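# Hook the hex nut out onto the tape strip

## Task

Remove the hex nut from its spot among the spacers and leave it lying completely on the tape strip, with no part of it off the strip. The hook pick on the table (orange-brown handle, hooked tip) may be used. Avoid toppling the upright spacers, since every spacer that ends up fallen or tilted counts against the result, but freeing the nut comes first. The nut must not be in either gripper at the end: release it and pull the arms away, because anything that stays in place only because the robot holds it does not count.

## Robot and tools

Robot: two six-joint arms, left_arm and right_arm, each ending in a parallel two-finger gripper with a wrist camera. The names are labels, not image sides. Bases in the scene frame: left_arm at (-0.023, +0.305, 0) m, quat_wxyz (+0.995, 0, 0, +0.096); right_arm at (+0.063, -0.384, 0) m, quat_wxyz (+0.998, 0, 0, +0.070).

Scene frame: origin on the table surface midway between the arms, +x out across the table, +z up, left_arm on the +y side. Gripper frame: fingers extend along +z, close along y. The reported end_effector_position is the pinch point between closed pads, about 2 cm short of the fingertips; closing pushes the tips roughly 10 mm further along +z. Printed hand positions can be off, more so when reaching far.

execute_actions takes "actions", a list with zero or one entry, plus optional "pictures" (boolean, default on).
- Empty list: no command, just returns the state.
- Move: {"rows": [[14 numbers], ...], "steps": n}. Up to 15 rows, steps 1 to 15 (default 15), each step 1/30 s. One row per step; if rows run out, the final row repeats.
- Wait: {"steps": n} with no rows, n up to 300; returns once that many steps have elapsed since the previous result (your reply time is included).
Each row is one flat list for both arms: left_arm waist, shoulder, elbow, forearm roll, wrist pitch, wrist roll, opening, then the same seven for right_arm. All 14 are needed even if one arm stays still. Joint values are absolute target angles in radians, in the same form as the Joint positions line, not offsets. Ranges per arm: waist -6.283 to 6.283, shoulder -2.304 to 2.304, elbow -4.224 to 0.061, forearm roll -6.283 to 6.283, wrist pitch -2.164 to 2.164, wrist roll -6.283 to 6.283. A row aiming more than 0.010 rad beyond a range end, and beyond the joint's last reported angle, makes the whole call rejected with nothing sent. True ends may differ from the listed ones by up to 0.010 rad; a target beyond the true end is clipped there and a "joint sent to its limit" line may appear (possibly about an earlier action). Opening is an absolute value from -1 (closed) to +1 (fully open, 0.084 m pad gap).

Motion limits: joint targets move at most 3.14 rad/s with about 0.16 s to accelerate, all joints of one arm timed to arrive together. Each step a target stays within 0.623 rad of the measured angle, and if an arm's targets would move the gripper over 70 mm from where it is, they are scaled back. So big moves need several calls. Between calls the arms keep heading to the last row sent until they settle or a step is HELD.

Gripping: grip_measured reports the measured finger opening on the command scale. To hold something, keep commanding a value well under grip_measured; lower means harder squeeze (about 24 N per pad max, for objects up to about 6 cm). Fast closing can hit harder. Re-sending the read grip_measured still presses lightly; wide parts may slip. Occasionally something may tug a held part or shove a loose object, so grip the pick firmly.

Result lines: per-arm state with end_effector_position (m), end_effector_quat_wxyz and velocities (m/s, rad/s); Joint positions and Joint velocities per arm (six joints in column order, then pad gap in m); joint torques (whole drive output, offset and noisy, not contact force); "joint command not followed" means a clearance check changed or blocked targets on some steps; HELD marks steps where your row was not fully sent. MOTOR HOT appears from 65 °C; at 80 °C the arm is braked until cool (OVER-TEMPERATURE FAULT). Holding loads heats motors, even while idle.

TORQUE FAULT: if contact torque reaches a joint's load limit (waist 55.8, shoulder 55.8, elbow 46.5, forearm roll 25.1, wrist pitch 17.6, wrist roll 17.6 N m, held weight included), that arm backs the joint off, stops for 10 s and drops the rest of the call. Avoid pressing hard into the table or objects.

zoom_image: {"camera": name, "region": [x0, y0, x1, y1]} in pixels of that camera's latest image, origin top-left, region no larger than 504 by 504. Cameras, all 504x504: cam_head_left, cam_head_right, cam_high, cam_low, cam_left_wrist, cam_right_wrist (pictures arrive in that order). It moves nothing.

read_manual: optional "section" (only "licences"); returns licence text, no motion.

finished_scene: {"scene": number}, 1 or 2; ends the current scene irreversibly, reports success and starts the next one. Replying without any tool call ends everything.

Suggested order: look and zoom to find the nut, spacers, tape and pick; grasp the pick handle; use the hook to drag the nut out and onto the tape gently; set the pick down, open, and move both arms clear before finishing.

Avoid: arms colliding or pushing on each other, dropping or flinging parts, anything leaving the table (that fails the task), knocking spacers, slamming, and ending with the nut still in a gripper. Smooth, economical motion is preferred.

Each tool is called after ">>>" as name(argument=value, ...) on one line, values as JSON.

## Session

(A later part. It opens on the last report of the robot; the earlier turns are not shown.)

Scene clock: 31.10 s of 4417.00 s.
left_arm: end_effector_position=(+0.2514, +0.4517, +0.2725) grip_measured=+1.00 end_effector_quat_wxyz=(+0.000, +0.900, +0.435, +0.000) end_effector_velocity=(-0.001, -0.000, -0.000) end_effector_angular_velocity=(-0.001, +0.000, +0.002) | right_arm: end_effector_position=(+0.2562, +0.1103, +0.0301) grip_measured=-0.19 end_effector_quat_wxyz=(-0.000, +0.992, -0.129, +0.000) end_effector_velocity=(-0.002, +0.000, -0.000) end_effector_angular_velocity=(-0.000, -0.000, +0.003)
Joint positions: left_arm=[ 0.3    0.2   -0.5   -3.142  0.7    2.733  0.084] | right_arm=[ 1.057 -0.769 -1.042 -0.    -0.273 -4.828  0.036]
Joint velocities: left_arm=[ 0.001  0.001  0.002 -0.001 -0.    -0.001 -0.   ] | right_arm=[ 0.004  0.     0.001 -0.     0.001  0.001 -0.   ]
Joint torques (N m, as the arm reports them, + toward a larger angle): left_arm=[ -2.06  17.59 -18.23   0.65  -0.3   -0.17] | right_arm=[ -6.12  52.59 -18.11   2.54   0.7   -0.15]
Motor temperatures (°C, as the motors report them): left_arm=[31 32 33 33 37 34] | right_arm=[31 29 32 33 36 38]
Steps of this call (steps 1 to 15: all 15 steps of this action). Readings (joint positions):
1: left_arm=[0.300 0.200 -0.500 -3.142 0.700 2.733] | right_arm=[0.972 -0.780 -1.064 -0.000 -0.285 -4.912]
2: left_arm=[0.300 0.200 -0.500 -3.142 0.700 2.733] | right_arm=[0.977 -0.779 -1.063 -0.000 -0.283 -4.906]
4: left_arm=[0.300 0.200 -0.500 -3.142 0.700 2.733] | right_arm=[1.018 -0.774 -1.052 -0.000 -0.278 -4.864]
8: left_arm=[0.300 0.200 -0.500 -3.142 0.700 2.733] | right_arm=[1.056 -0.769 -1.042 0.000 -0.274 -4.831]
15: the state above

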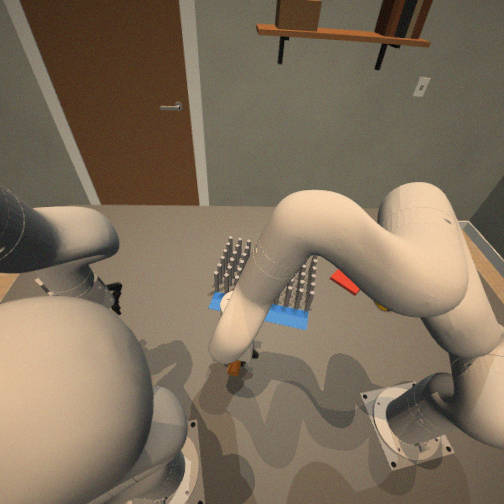

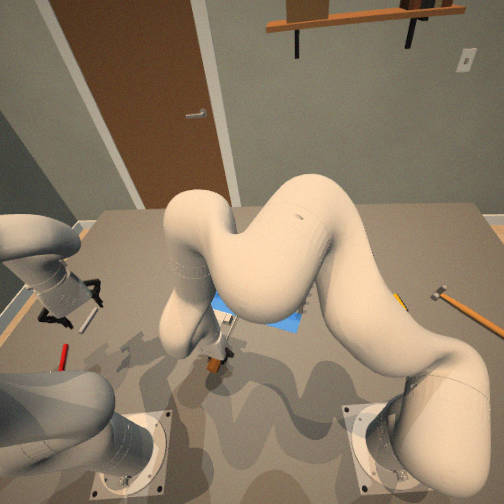

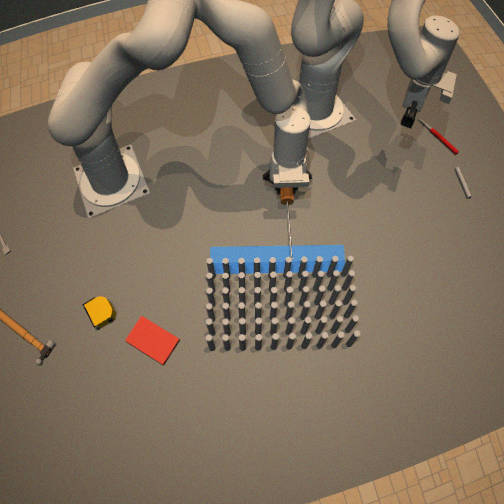

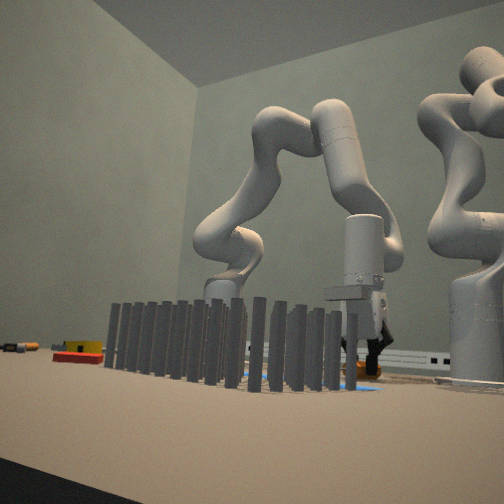

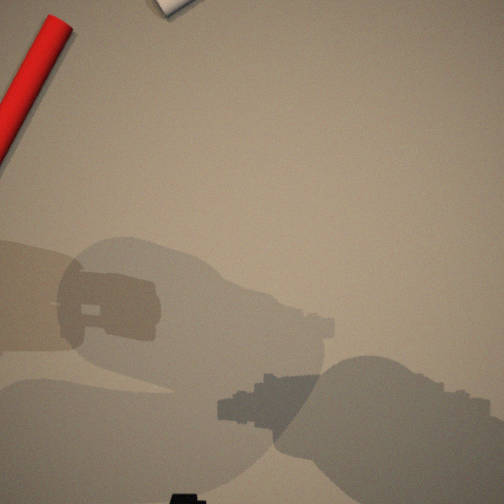

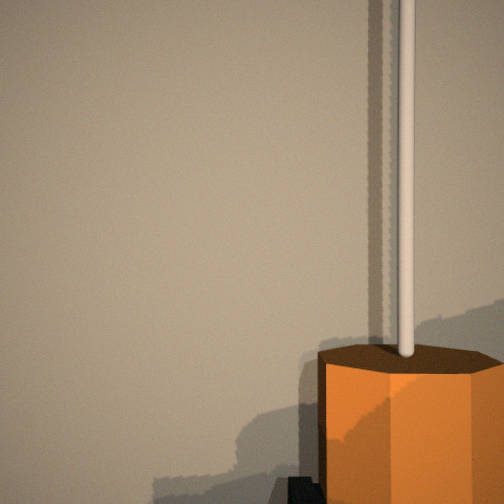

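>>> execute_actions(actions=[{"rows": [[0.3,0.2,-0.5,-3.1416,0.7,2.7328,1, 1.0575,-0.6851,-1.0257,0.0,-0.3406,-4.8277,-1]], "steps": 12}], pictures=false)

>>> execute_actions(actions=[{"rows": [[0.3,0.2,-0.5,-3.1416,0.7,2.7328,1, 1.2164,-0.6851,-1.0257,0.0,-0.3406,-4.6688,-1]], "steps": 15}], pictures=false)

>>> execute_actions(actions=[{"rows": [[0.3,0.2,-0.5,-3.1416,0.7,2.7328,1, 1.2164,-0.7687,-1.0418,0.0,-0.2731,-4.6688,-1]], "steps": 15}], pictures=false)

>>> execute_actions(actions=[{"rows": [[0.3,0.2,-0.5,-3.1416,0.7,2.7328,1, 1.2164,-0.7687,-1.0418,0.0,-0.2731,-4.6688,1]], "steps": 15}], pictures=false)

>>> execute_actions(actions=[{"rows": [[0.3,0.2,-0.5,-3.1416,0.7,2.7328,1, 1.2164,-0.45,-1.0,0.0,-0.55,-4.6688,1]], "steps": 15}], pictures=false)

>>> execute_actions(actions=[{"rows": [[0.3,0.2,-0.5,-3.1416,0.7,2.7328,1, 0.2,0.2,-0.5,0.0,-0.70,-5.0,1]], "steps": 15}], pictures=false)

>>> execute_actions(actions=[{"steps": 25}])

>>> zoom_image(camera="cam_high", region=[195, 225, 375, 360])

>>> zoom_image(camera="cam_head_left", region=[195, 225, 330, 340])

Scene clock: 34.63 s of 4417.00 s.
left_arm: end_effector_position=(+0.2514, +0.4517, +0.2725) grip_measured=+1.00 end_effector_quat_wxyz=(+0.000, +0.900, +0.435, +0.000) end_effector_velocity=(-0.000, -0.000, +0.000) end_effector_angular_velocity=(+0.000, -0.000, -0.002) | right_arm: end_effector_position=(+0.2557, +0.1100, +0.0694) grip_measured=-0.19 end_effector_quat_wxyz=(+0.001, +0.992, -0.128, -0.000) end_effector_velocity=(-0.000, -0.000, +0.001) end_effector_angular_velocity=(-0.001, +0.000, -0.000)
Joint positions: left_arm=[ 0.3    0.2   -0.5   -3.142  0.7    2.733  0.084] | right_arm=[ 1.058 -0.686 -1.025 -0.    -0.34  -4.828  0.036]
Joint velocities: left_arm=[-0.001  0.001  0.001 -0.    -0.     0.001  0.   ] | right_arm=[-0.     0.002  0.001 -0.    -0.002  0.    -0.   ]
Joint torques (N m, as the arm reports them, + toward a larger angle): left_arm=[ -0.37  15.5  -18.45   0.13  -0.42   0.1 ] | right_arm=[ -6.13  52.43 -20.26   2.65   0.74  -0.02]
Motor temperatures (°C, as the motors report them): left_arm=[31 32 33 33 37 34] | right_arm=[31 29 32 33 36 38]
Steps of this call (steps 1 to 15: the robot went on to your last target; steps 16 to 90: nothing new was sent; then 0.13 s passed at rest; steps 91 to 102: all 12 steps of this action). Readings (joint positions):
91: left_arm=[0.300 0.200 -0.500 -3.142 0.700 2.733] | right_arm=[1.058 -0.768 -1.042 0.000 -0.273 -4.828]
92: left_arm=[0.300 0.200 -0.500 -3.142 0.700 2.733] | right_arm=[1.058 -0.764 -1.040 0.000 -0.279 -4.828]
94: left_arm=[0.300 0.200 -0.500 -3.142 0.700 2.733] | right_arm=[1.058 -0.724 -1.031 -0.000 -0.313 -4.828]
98: left_arm=[0.300 0.200 -0.500 -3.142 0.700 2.733] | right_arm=[1.058 -0.685 -1.028 0.000 -0.338 -4.828]
102: the state above

Scene clock: 35.13 s of 4417.00 s.
left_arm: end_effector_position=(+0.2514, +0.4517, +0.2725) grip_measured=+1.00 end_effector_quat_wxyz=(+0.000, +0.900, +0.435, +0.000) end_effector_velocity=(-0.001, -0.001, -0.001) end_effector_angular_velocity=(-0.002, +0.003, +0.000) | right_arm: end_effector_position=(+0.1760, +0.1345, +0.0701) grip_measured=-0.19 end_effector_quat_wxyz=(+0.000, +0.992, -0.129, +0.000) end_effector_velocity=(-0.004, +0.001, +0.000) end_effector_angular_velocity=(+0.001, -0.000, +0.004)
Joint positions: left_arm=[ 0.3    0.2   -0.5   -3.142  0.7    2.733  0.084] | right_arm=[ 1.215 -0.685 -1.026 -0.    -0.341 -4.669  0.036]
Joint velocities: left_arm=[-0.001 -0.001  0.002 -0.     0.    -0.001  0.   ] | right_arm=[ 0.007  0.001  0.     0.     0.     0.002 -0.   ]
Joint torques (N m, as the arm reports them, + toward a larger angle): left_arm=[ -1.3   18.5  -18.01  -0.7   -0.27  -0.12] | right_arm=[ -5.31  50.91 -19.74   2.44   0.65  -0.17]
Motor temperatures (°C, as the motors report them): left_arm=[31 32 33 33 37 34] | right_arm=[31 29 32 33 36 38]
Steps of this call (steps 1 to 15: all 15 steps of this action). Readings (joint positions):
1: left_arm=[0.300 0.200 -0.500 -3.142 0.700 2.733] | right_arm=[1.058 -0.686 -1.025 -0.000 -0.340 -4.827]
2: left_arm=[0.300 0.200 -0.500 -3.142 0.700 2.733] | right_arm=[1.062 -0.686 -1.026 -0.000 -0.340 -4.821]
4: left_arm=[0.300 0.200 -0.500 -3.142 0.700 2.733] | right_arm=[1.112 -0.686 -1.026 -0.000 -0.340 -4.768]
8: left_arm=[0.300 0.200 -0.500 -3.142 0.700 2.733] | right_arm=[1.209 -0.685 -1.026 0.000 -0.341 -4.680]
15: the state above

Scene clock: 35.63 s of 4417.00 s.
left_arm: end_effector_position=(+0.2514, +0.4517, +0.2725) grip_measured=+1.00 end_effector_quat_wxyz=(+0.000, +0.900, +0.435, +0.000) end_effector_velocity=(-0.000, +0.000, -0.000) end_effector_angular_velocity=(-0.000, +0.001, -0.000) | right_arm: end_effector_position=(+0.1753, +0.1350, +0.0305) grip_measured=-0.19 end_effector_quat_wxyz=(-0.000, +0.992, -0.128, +0.000) end_effector_velocity=(-0.001, -0.003, -0.003) end_effector_angular_velocity=(-0.007, +0.002, -0.000)
Joint positions: left_arm=[ 0.3    0.2   -0.5   -3.142  0.7    2.733  0.084] | right_arm=[ 1.216 -0.768 -1.042  0.    -0.273 -4.669  0.036]
Joint velocities: left_arm=[ 0.001 -0.001 -0.     0.001  0.     0.    -0.   ] | right_arm=[ 0.    -0.004  0.003  0.001 -0.    -0.     0.   ]
Joint torques (N m, as the arm reports them, + toward a larger angle): left_arm=[  0.04  16.25 -18.01   0.24  -0.52  -0.1 ] | right_arm=[ -5.67  52.96 -18.9    2.45   0.66  -0.18]
Motor temperatures (°C, as the motors report them): left_arm=[31 32 33 33 37 34] | right_arm=[31 29 32 33 36 38]
Steps of this call (steps 1 to 15: all 15 steps of this action). Readings (joint positions):
1: left_arm=[0.300 0.200 -0.500 -3.142 0.700 2.733] | right_arm=[1.215 -0.685 -1.026 -0.000 -0.340 -4.669]
2: left_arm=[0.300 0.200 -0.500 -3.142 0.700 2.733] | right_arm=[1.215 -0.690 -1.027 -0.000 -0.335 -4.669]
4: left_arm=[0.300 0.200 -0.500 -3.142 0.700 2.733] | right_arm=[1.216 -0.730 -1.037 0.000 -0.301 -4.669]
8: left_arm=[0.300 0.200 -0.500 -3.142 0.700 2.733] | right_arm=[1.216 -0.769 -1.040 -0.000 -0.276 -4.669]
15: the state above

Scene clock: 36.13 s of 4417.00 s.
left_arm: end_effector_position=(+0.2514, +0.4517, +0.2725) grip_measured=+1.00 end_effector_quat_wxyz=(+0.000, +0.900, +0.435, +0.000) end_effector_velocity=(-0.000, -0.000, +0.000) end_effector_angular_velocity=(-0.000, -0.000, +0.000) | right_arm: end_effector_position=(+0.1753, +0.1348, +0.0301) grip_measured=+1.00 end_effector_quat_wxyz=(-0.000, +0.992, -0.128, +0.000) end_effector_velocity=(-0.000, -0.001, -0.000) end_effector_angular_velocity=(-0.001, +0.000, -0.000)
Joint positions: left_arm=[ 0.3    0.2   -0.5   -3.142  0.7    2.733  0.084] | right_arm=[ 1.216 -0.769 -1.042 -0.    -0.273 -4.669  0.084]
Joint velocities: left_arm=[ 0.     0.001  0.001 -0.     0.     0.001  0.   ] | right_arm=[ 0.    -0.     0.001  0.    -0.     0.     0.   ]
Joint torques (N m, as the arm reports them, + toward a larger angle): left_arm=[  0.4   14.49 -17.29   0.27  -0.3   -0.15] | right_arm=[ -6.02  51.54 -18.06   2.38   0.69  -0.06]
Motor temperatures (°C, as the motors report them): left_arm=[31 32 33 33 37 34] | right_arm=[31 29 32 33 36 38]
Steps of this call (steps 1 to 15: all 15 steps of this action). Readings (joint positions):
1: left_arm=[0.300 0.200 -0.500 -3.142 0.700 2.733] | right_arm=[1.216 -0.768 -1.042 0.000 -0.273 -4.669]
2: left_arm=[0.300 0.200 -0.500 -3.142 0.700 2.733] | right_arm=[1.216 -0.768 -1.042 -0.000 -0.273 -4.669]
4: left_arm=[0.300 0.200 -0.500 -3.142 0.700 2.733] | right_arm=[1.216 -0.768 -1.042 -0.000 -0.273 -4.669]
8: left_arm=[0.300 0.200 -0.500 -3.142 0.700 2.733] | right_arm=[1.216 -0.769 -1.042 -0.000 -0.273 -4.669]
15: the state above

Scene clock: 36.63 s of 4417.00 s.
left_arm: end_effector_position=(+0.2514, +0.4517, +0.2725) grip_measured=+1.00 end_effector_quat_wxyz=(+0.000, +0.900, +0.435, +0.000) end_effector_velocity=(-0.000, +0.000, -0.000) end_effector_angular_velocity=(+0.000, +0.001, +0.002) | right_arm: end_effector_position=(+0.1732, +0.1252, +0.1849) grip_measured=+1.00 end_effector_quat_wxyz=(-0.000, +0.992, -0.128, +0.000) end_effector_velocity=(-0.006, -0.027, -0.009) end_effector_angular_velocity=(-0.072, +0.016, +0.000)
Joint positions: left_arm=[ 0.3    0.2   -0.5   -3.142  0.7    2.733  0.084] | right_arm=[ 1.216 -0.452 -1.001 -0.    -0.547 -4.669  0.084]
Joint velocities: left_arm=[ 0.001 -0.     0.     0.001  0.    -0.001  0.   ] | right_arm=[-0.     0.005  0.032 -0.    -0.047 -0.001 -0.   ]
Joint torques (N m, as the arm reports them, + toward a larger angle): left_arm=[ -0.45  14.9  -18.11   0.57  -0.48  -0.04] | right_arm=[ -5.78  41.77 -22.53   2.74   0.82   0.  ]
Motor temperatures (°C, as the motors report them): left_arm=[31 32 33 33 37 34] | right_arm=[31 29 32 33 36 38]
Steps of this call (steps 1 to 15: all 15 steps of this action). Readings (joint positions):
1: left_arm=[0.300 0.200 -0.500 -3.142 0.700 2.733] | right_arm=[1.216 -0.768 -1.042 -0.000 -0.273 -4.669]
2: left_arm=[0.300 0.200 -0.500 -3.142 0.700 2.733] | right_arm=[1.216 -0.764 -1.040 -0.000 -0.279 -4.669]
4: left_arm=[0.300 0.200 -0.500 -3.142 0.700 2.733] | right_arm=[1.216 -0.715 -1.031 -0.000 -0.327 -4.669]
8: left_arm=[0.300 0.200 -0.500 -3.142 0.700 2.733] | right_arm=[1.216 -0.575 -1.017 0.000 -0.442 -4.669]
15: the state above

Scene clock: 37.13 s of 4417.00 s.
left_arm: end_effector_position=(+0.2514, +0.4517, +0.2725) grip_measured=+1.00 end_effector_quat_wxyz=(+0.000, +0.900, +0.435, +0.000) end_effector_velocity=(+0.000, -0.000, +0.000) end_effector_angular_velocity=(-0.001, -0.001, +0.001) | right_arm: end_effector_position=(+0.3014, -0.0379, +0.2467) grip_measured=+1.00 end_effector_quat_wxyz=(+0.001, +0.971, -0.239, -0.001) end_effector_velocity=(+0.243, -0.406, +0.084) end_effector_angular_velocity=(+0.004, -0.002, -0.721)
Joint positions: left_arm=[ 0.3    0.2   -0.5   -3.142  0.7    2.733  0.084] | right_arm=[ 0.826 -0.132 -0.752 -0.    -0.623 -4.833  0.084]
Joint velocities: left_arm=[-0.    -0.    -0.    -0.002 -0.    -0.     0.   ] | right_arm=[-1.024  0.605  0.462 -0.    -0.14  -0.303 -0.   ]
Joint torques (N m, as the arm reports them, + toward a larger angle): left_arm=[  0.07  12.75 -18.01  -0.3   -0.29  -0.01] | right_arm=[ -6.65  27.53 -24.13   3.19   0.75   0.04]
Motor temperatures (°C, as the motors report them): left_arm=[31 32 33 33 37 34] | right_arm=[31 29 32 33 36 38]
Steps of this call (steps 1 to 15: all 15 steps of this action). Readings (joint positions):
1: left_arm=[0.300 0.200 -0.500 -3.142 0.700 2.733] | right_arm=[1.216 -0.452 -1.000 -0.000 -0.549 -4.669]
2: left_arm=[0.300 0.200 -0.500 -3.142 0.700 2.733] | right_arm=[1.211 -0.447 -0.994 0.000 -0.550 -4.673]
4: left_arm=[0.300 0.200 -0.500 -3.142 0.700 2.733] | right_arm=[1.164 -0.401 -0.954 0.000 -0.562 -4.699]
8: left_arm=[0.300 0.200 -0.500 -3.142 0.700 2.733] | right_arm=[1.048 -0.291 -0.873 -0.000 -0.587 -4.753]
15: the state above

Scene clock: 37.97 s of 4417.00 s.
left_arm: end_effector_position=(+0.2514, +0.4517, +0.2725) grip_measured=+1.00 end_effector_quat_wxyz=(+0.000, +0.900, +0.435, +0.000) end_effector_velocity=(+0.000, -0.000, +0.000) end_effector_angular_velocity=(-0.000, -0.001, +0.000) | right_arm: end_effector_position=(+0.3565, -0.2791, +0.2724) grip_measured=+1.00 end_effector_quat_wxyz=(+0.000, +0.891, -0.453, -0.000) end_effector_velocity=(+0.000, -0.002, +0.001) end_effector_angular_velocity=(+0.001, -0.002, -0.007)
Joint positions: left_arm=[ 0.3    0.2   -0.5   -3.142  0.7    2.733  0.084] | right_arm=[ 0.201  0.199 -0.5    0.    -0.7   -5.     0.084]
Joint velocities: left_arm=[-0.001  0.    -0.    -0.001 -0.    -0.    -0.   ] | right_arm=[-0.007  0.004  0.002  0.001 -0.001 -0.001 -0.   ]
Joint torques (N m, as the arm reports them, + toward a larger angle): left_arm=[ -1.3   16.42 -17.5   -0.62  -0.15   0.03] | right_arm=[ -4.66  12.83 -25.41   2.96   0.72   0.02]
Motor temperatures (°C, as the motors report them): left_arm=[31 32 33 33 37 34] | right_arm=[31 29 32 33 36 38]
Steps of this call (steps 1 to 25: the robot went on to your last target). Readings (joint positions):
1: left_arm=[0.300 0.200 -0.500 -3.142 0.700 2.733] | right_arm=[0.791 -0.112 -0.737 -0.000 -0.628 -4.843]
2: left_arm=[0.300 0.200 -0.500 -3.142 0.700 2.733] | right_arm=[0.756 -0.093 -0.722 -0.000 -0.632 -4.852]
4: left_arm=[0.300 0.200 -0.500 -3.142 0.700 2.733] | right_arm=[0.684 -0.055 -0.694 -0.000 -0.641 -4.872]
8: left_arm=[0.300 0.200 -0.500 -3.142 0.700 2.733] | right_arm=[0.534 0.024 -0.634 -0.000 -0.659 -4.911]
25: the state above

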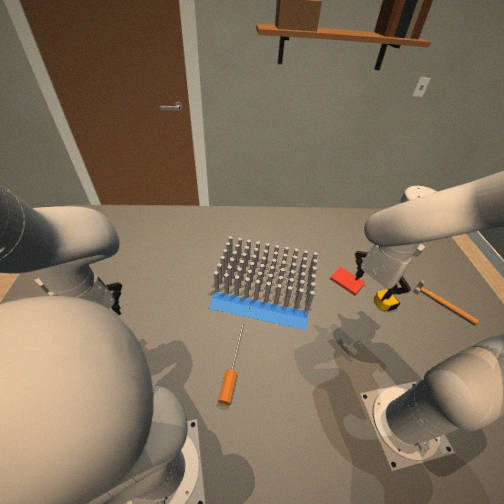

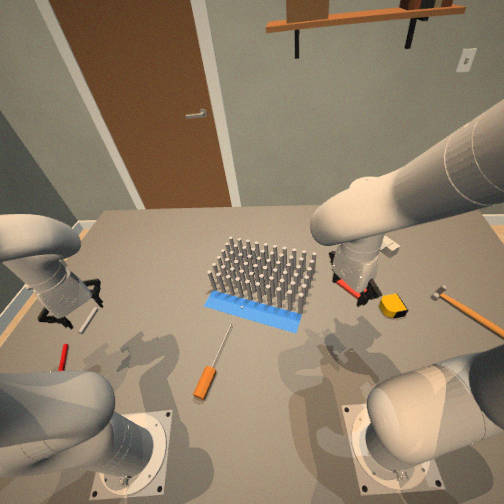

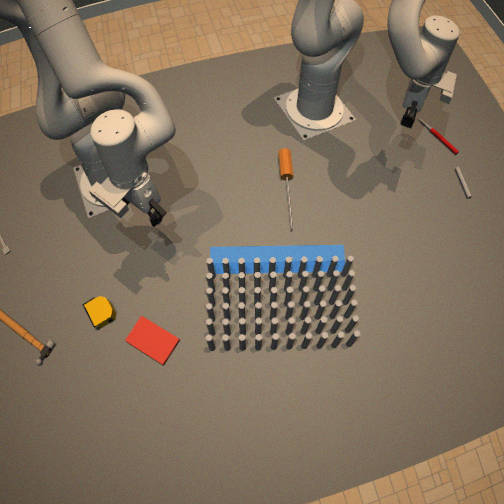

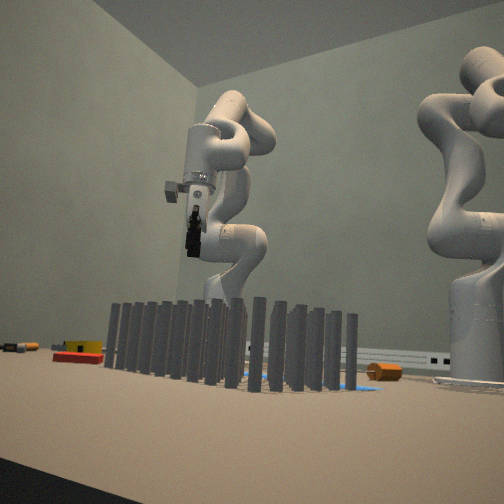

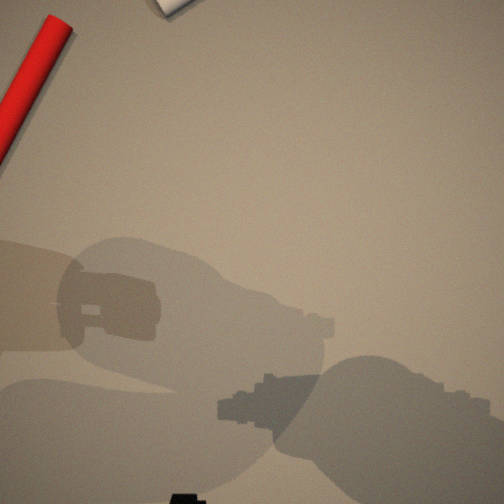

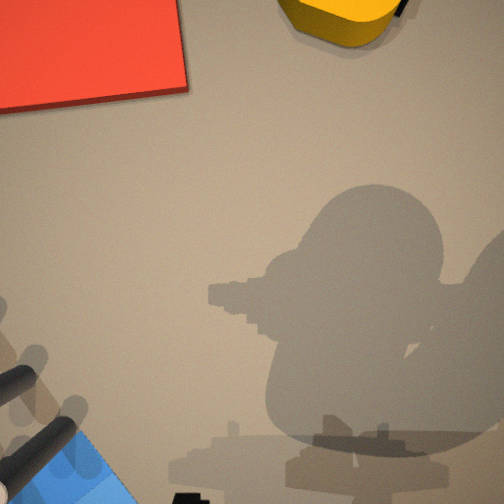

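Region (195, 225, 375, 360) of cam_high's 504x504 image, scaled by 2.800, with more detail than that image has; it fills the top 378 rows of this view, and the rest is white.

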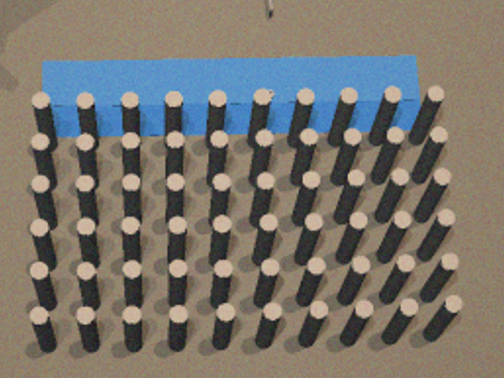

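Region (195, 225, 330, 340) of cam_head_left's 504x504 image, scaled by 3.733, with more detail than that image has; it fills the top 429 rows of this view, and the rest is white.

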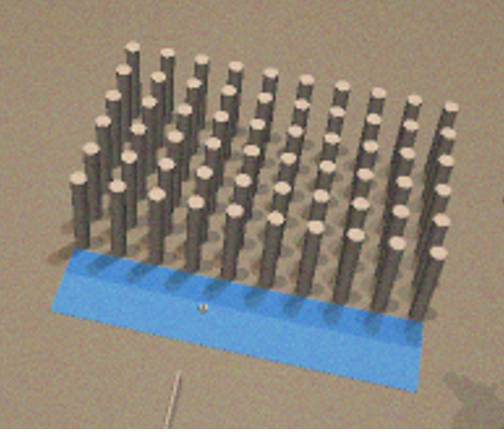

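The nut is in the middle of the tape, all spacers are upright, and both arms are clear.

>>> finished_scene(scene=2)

The scene is finished: the task was done.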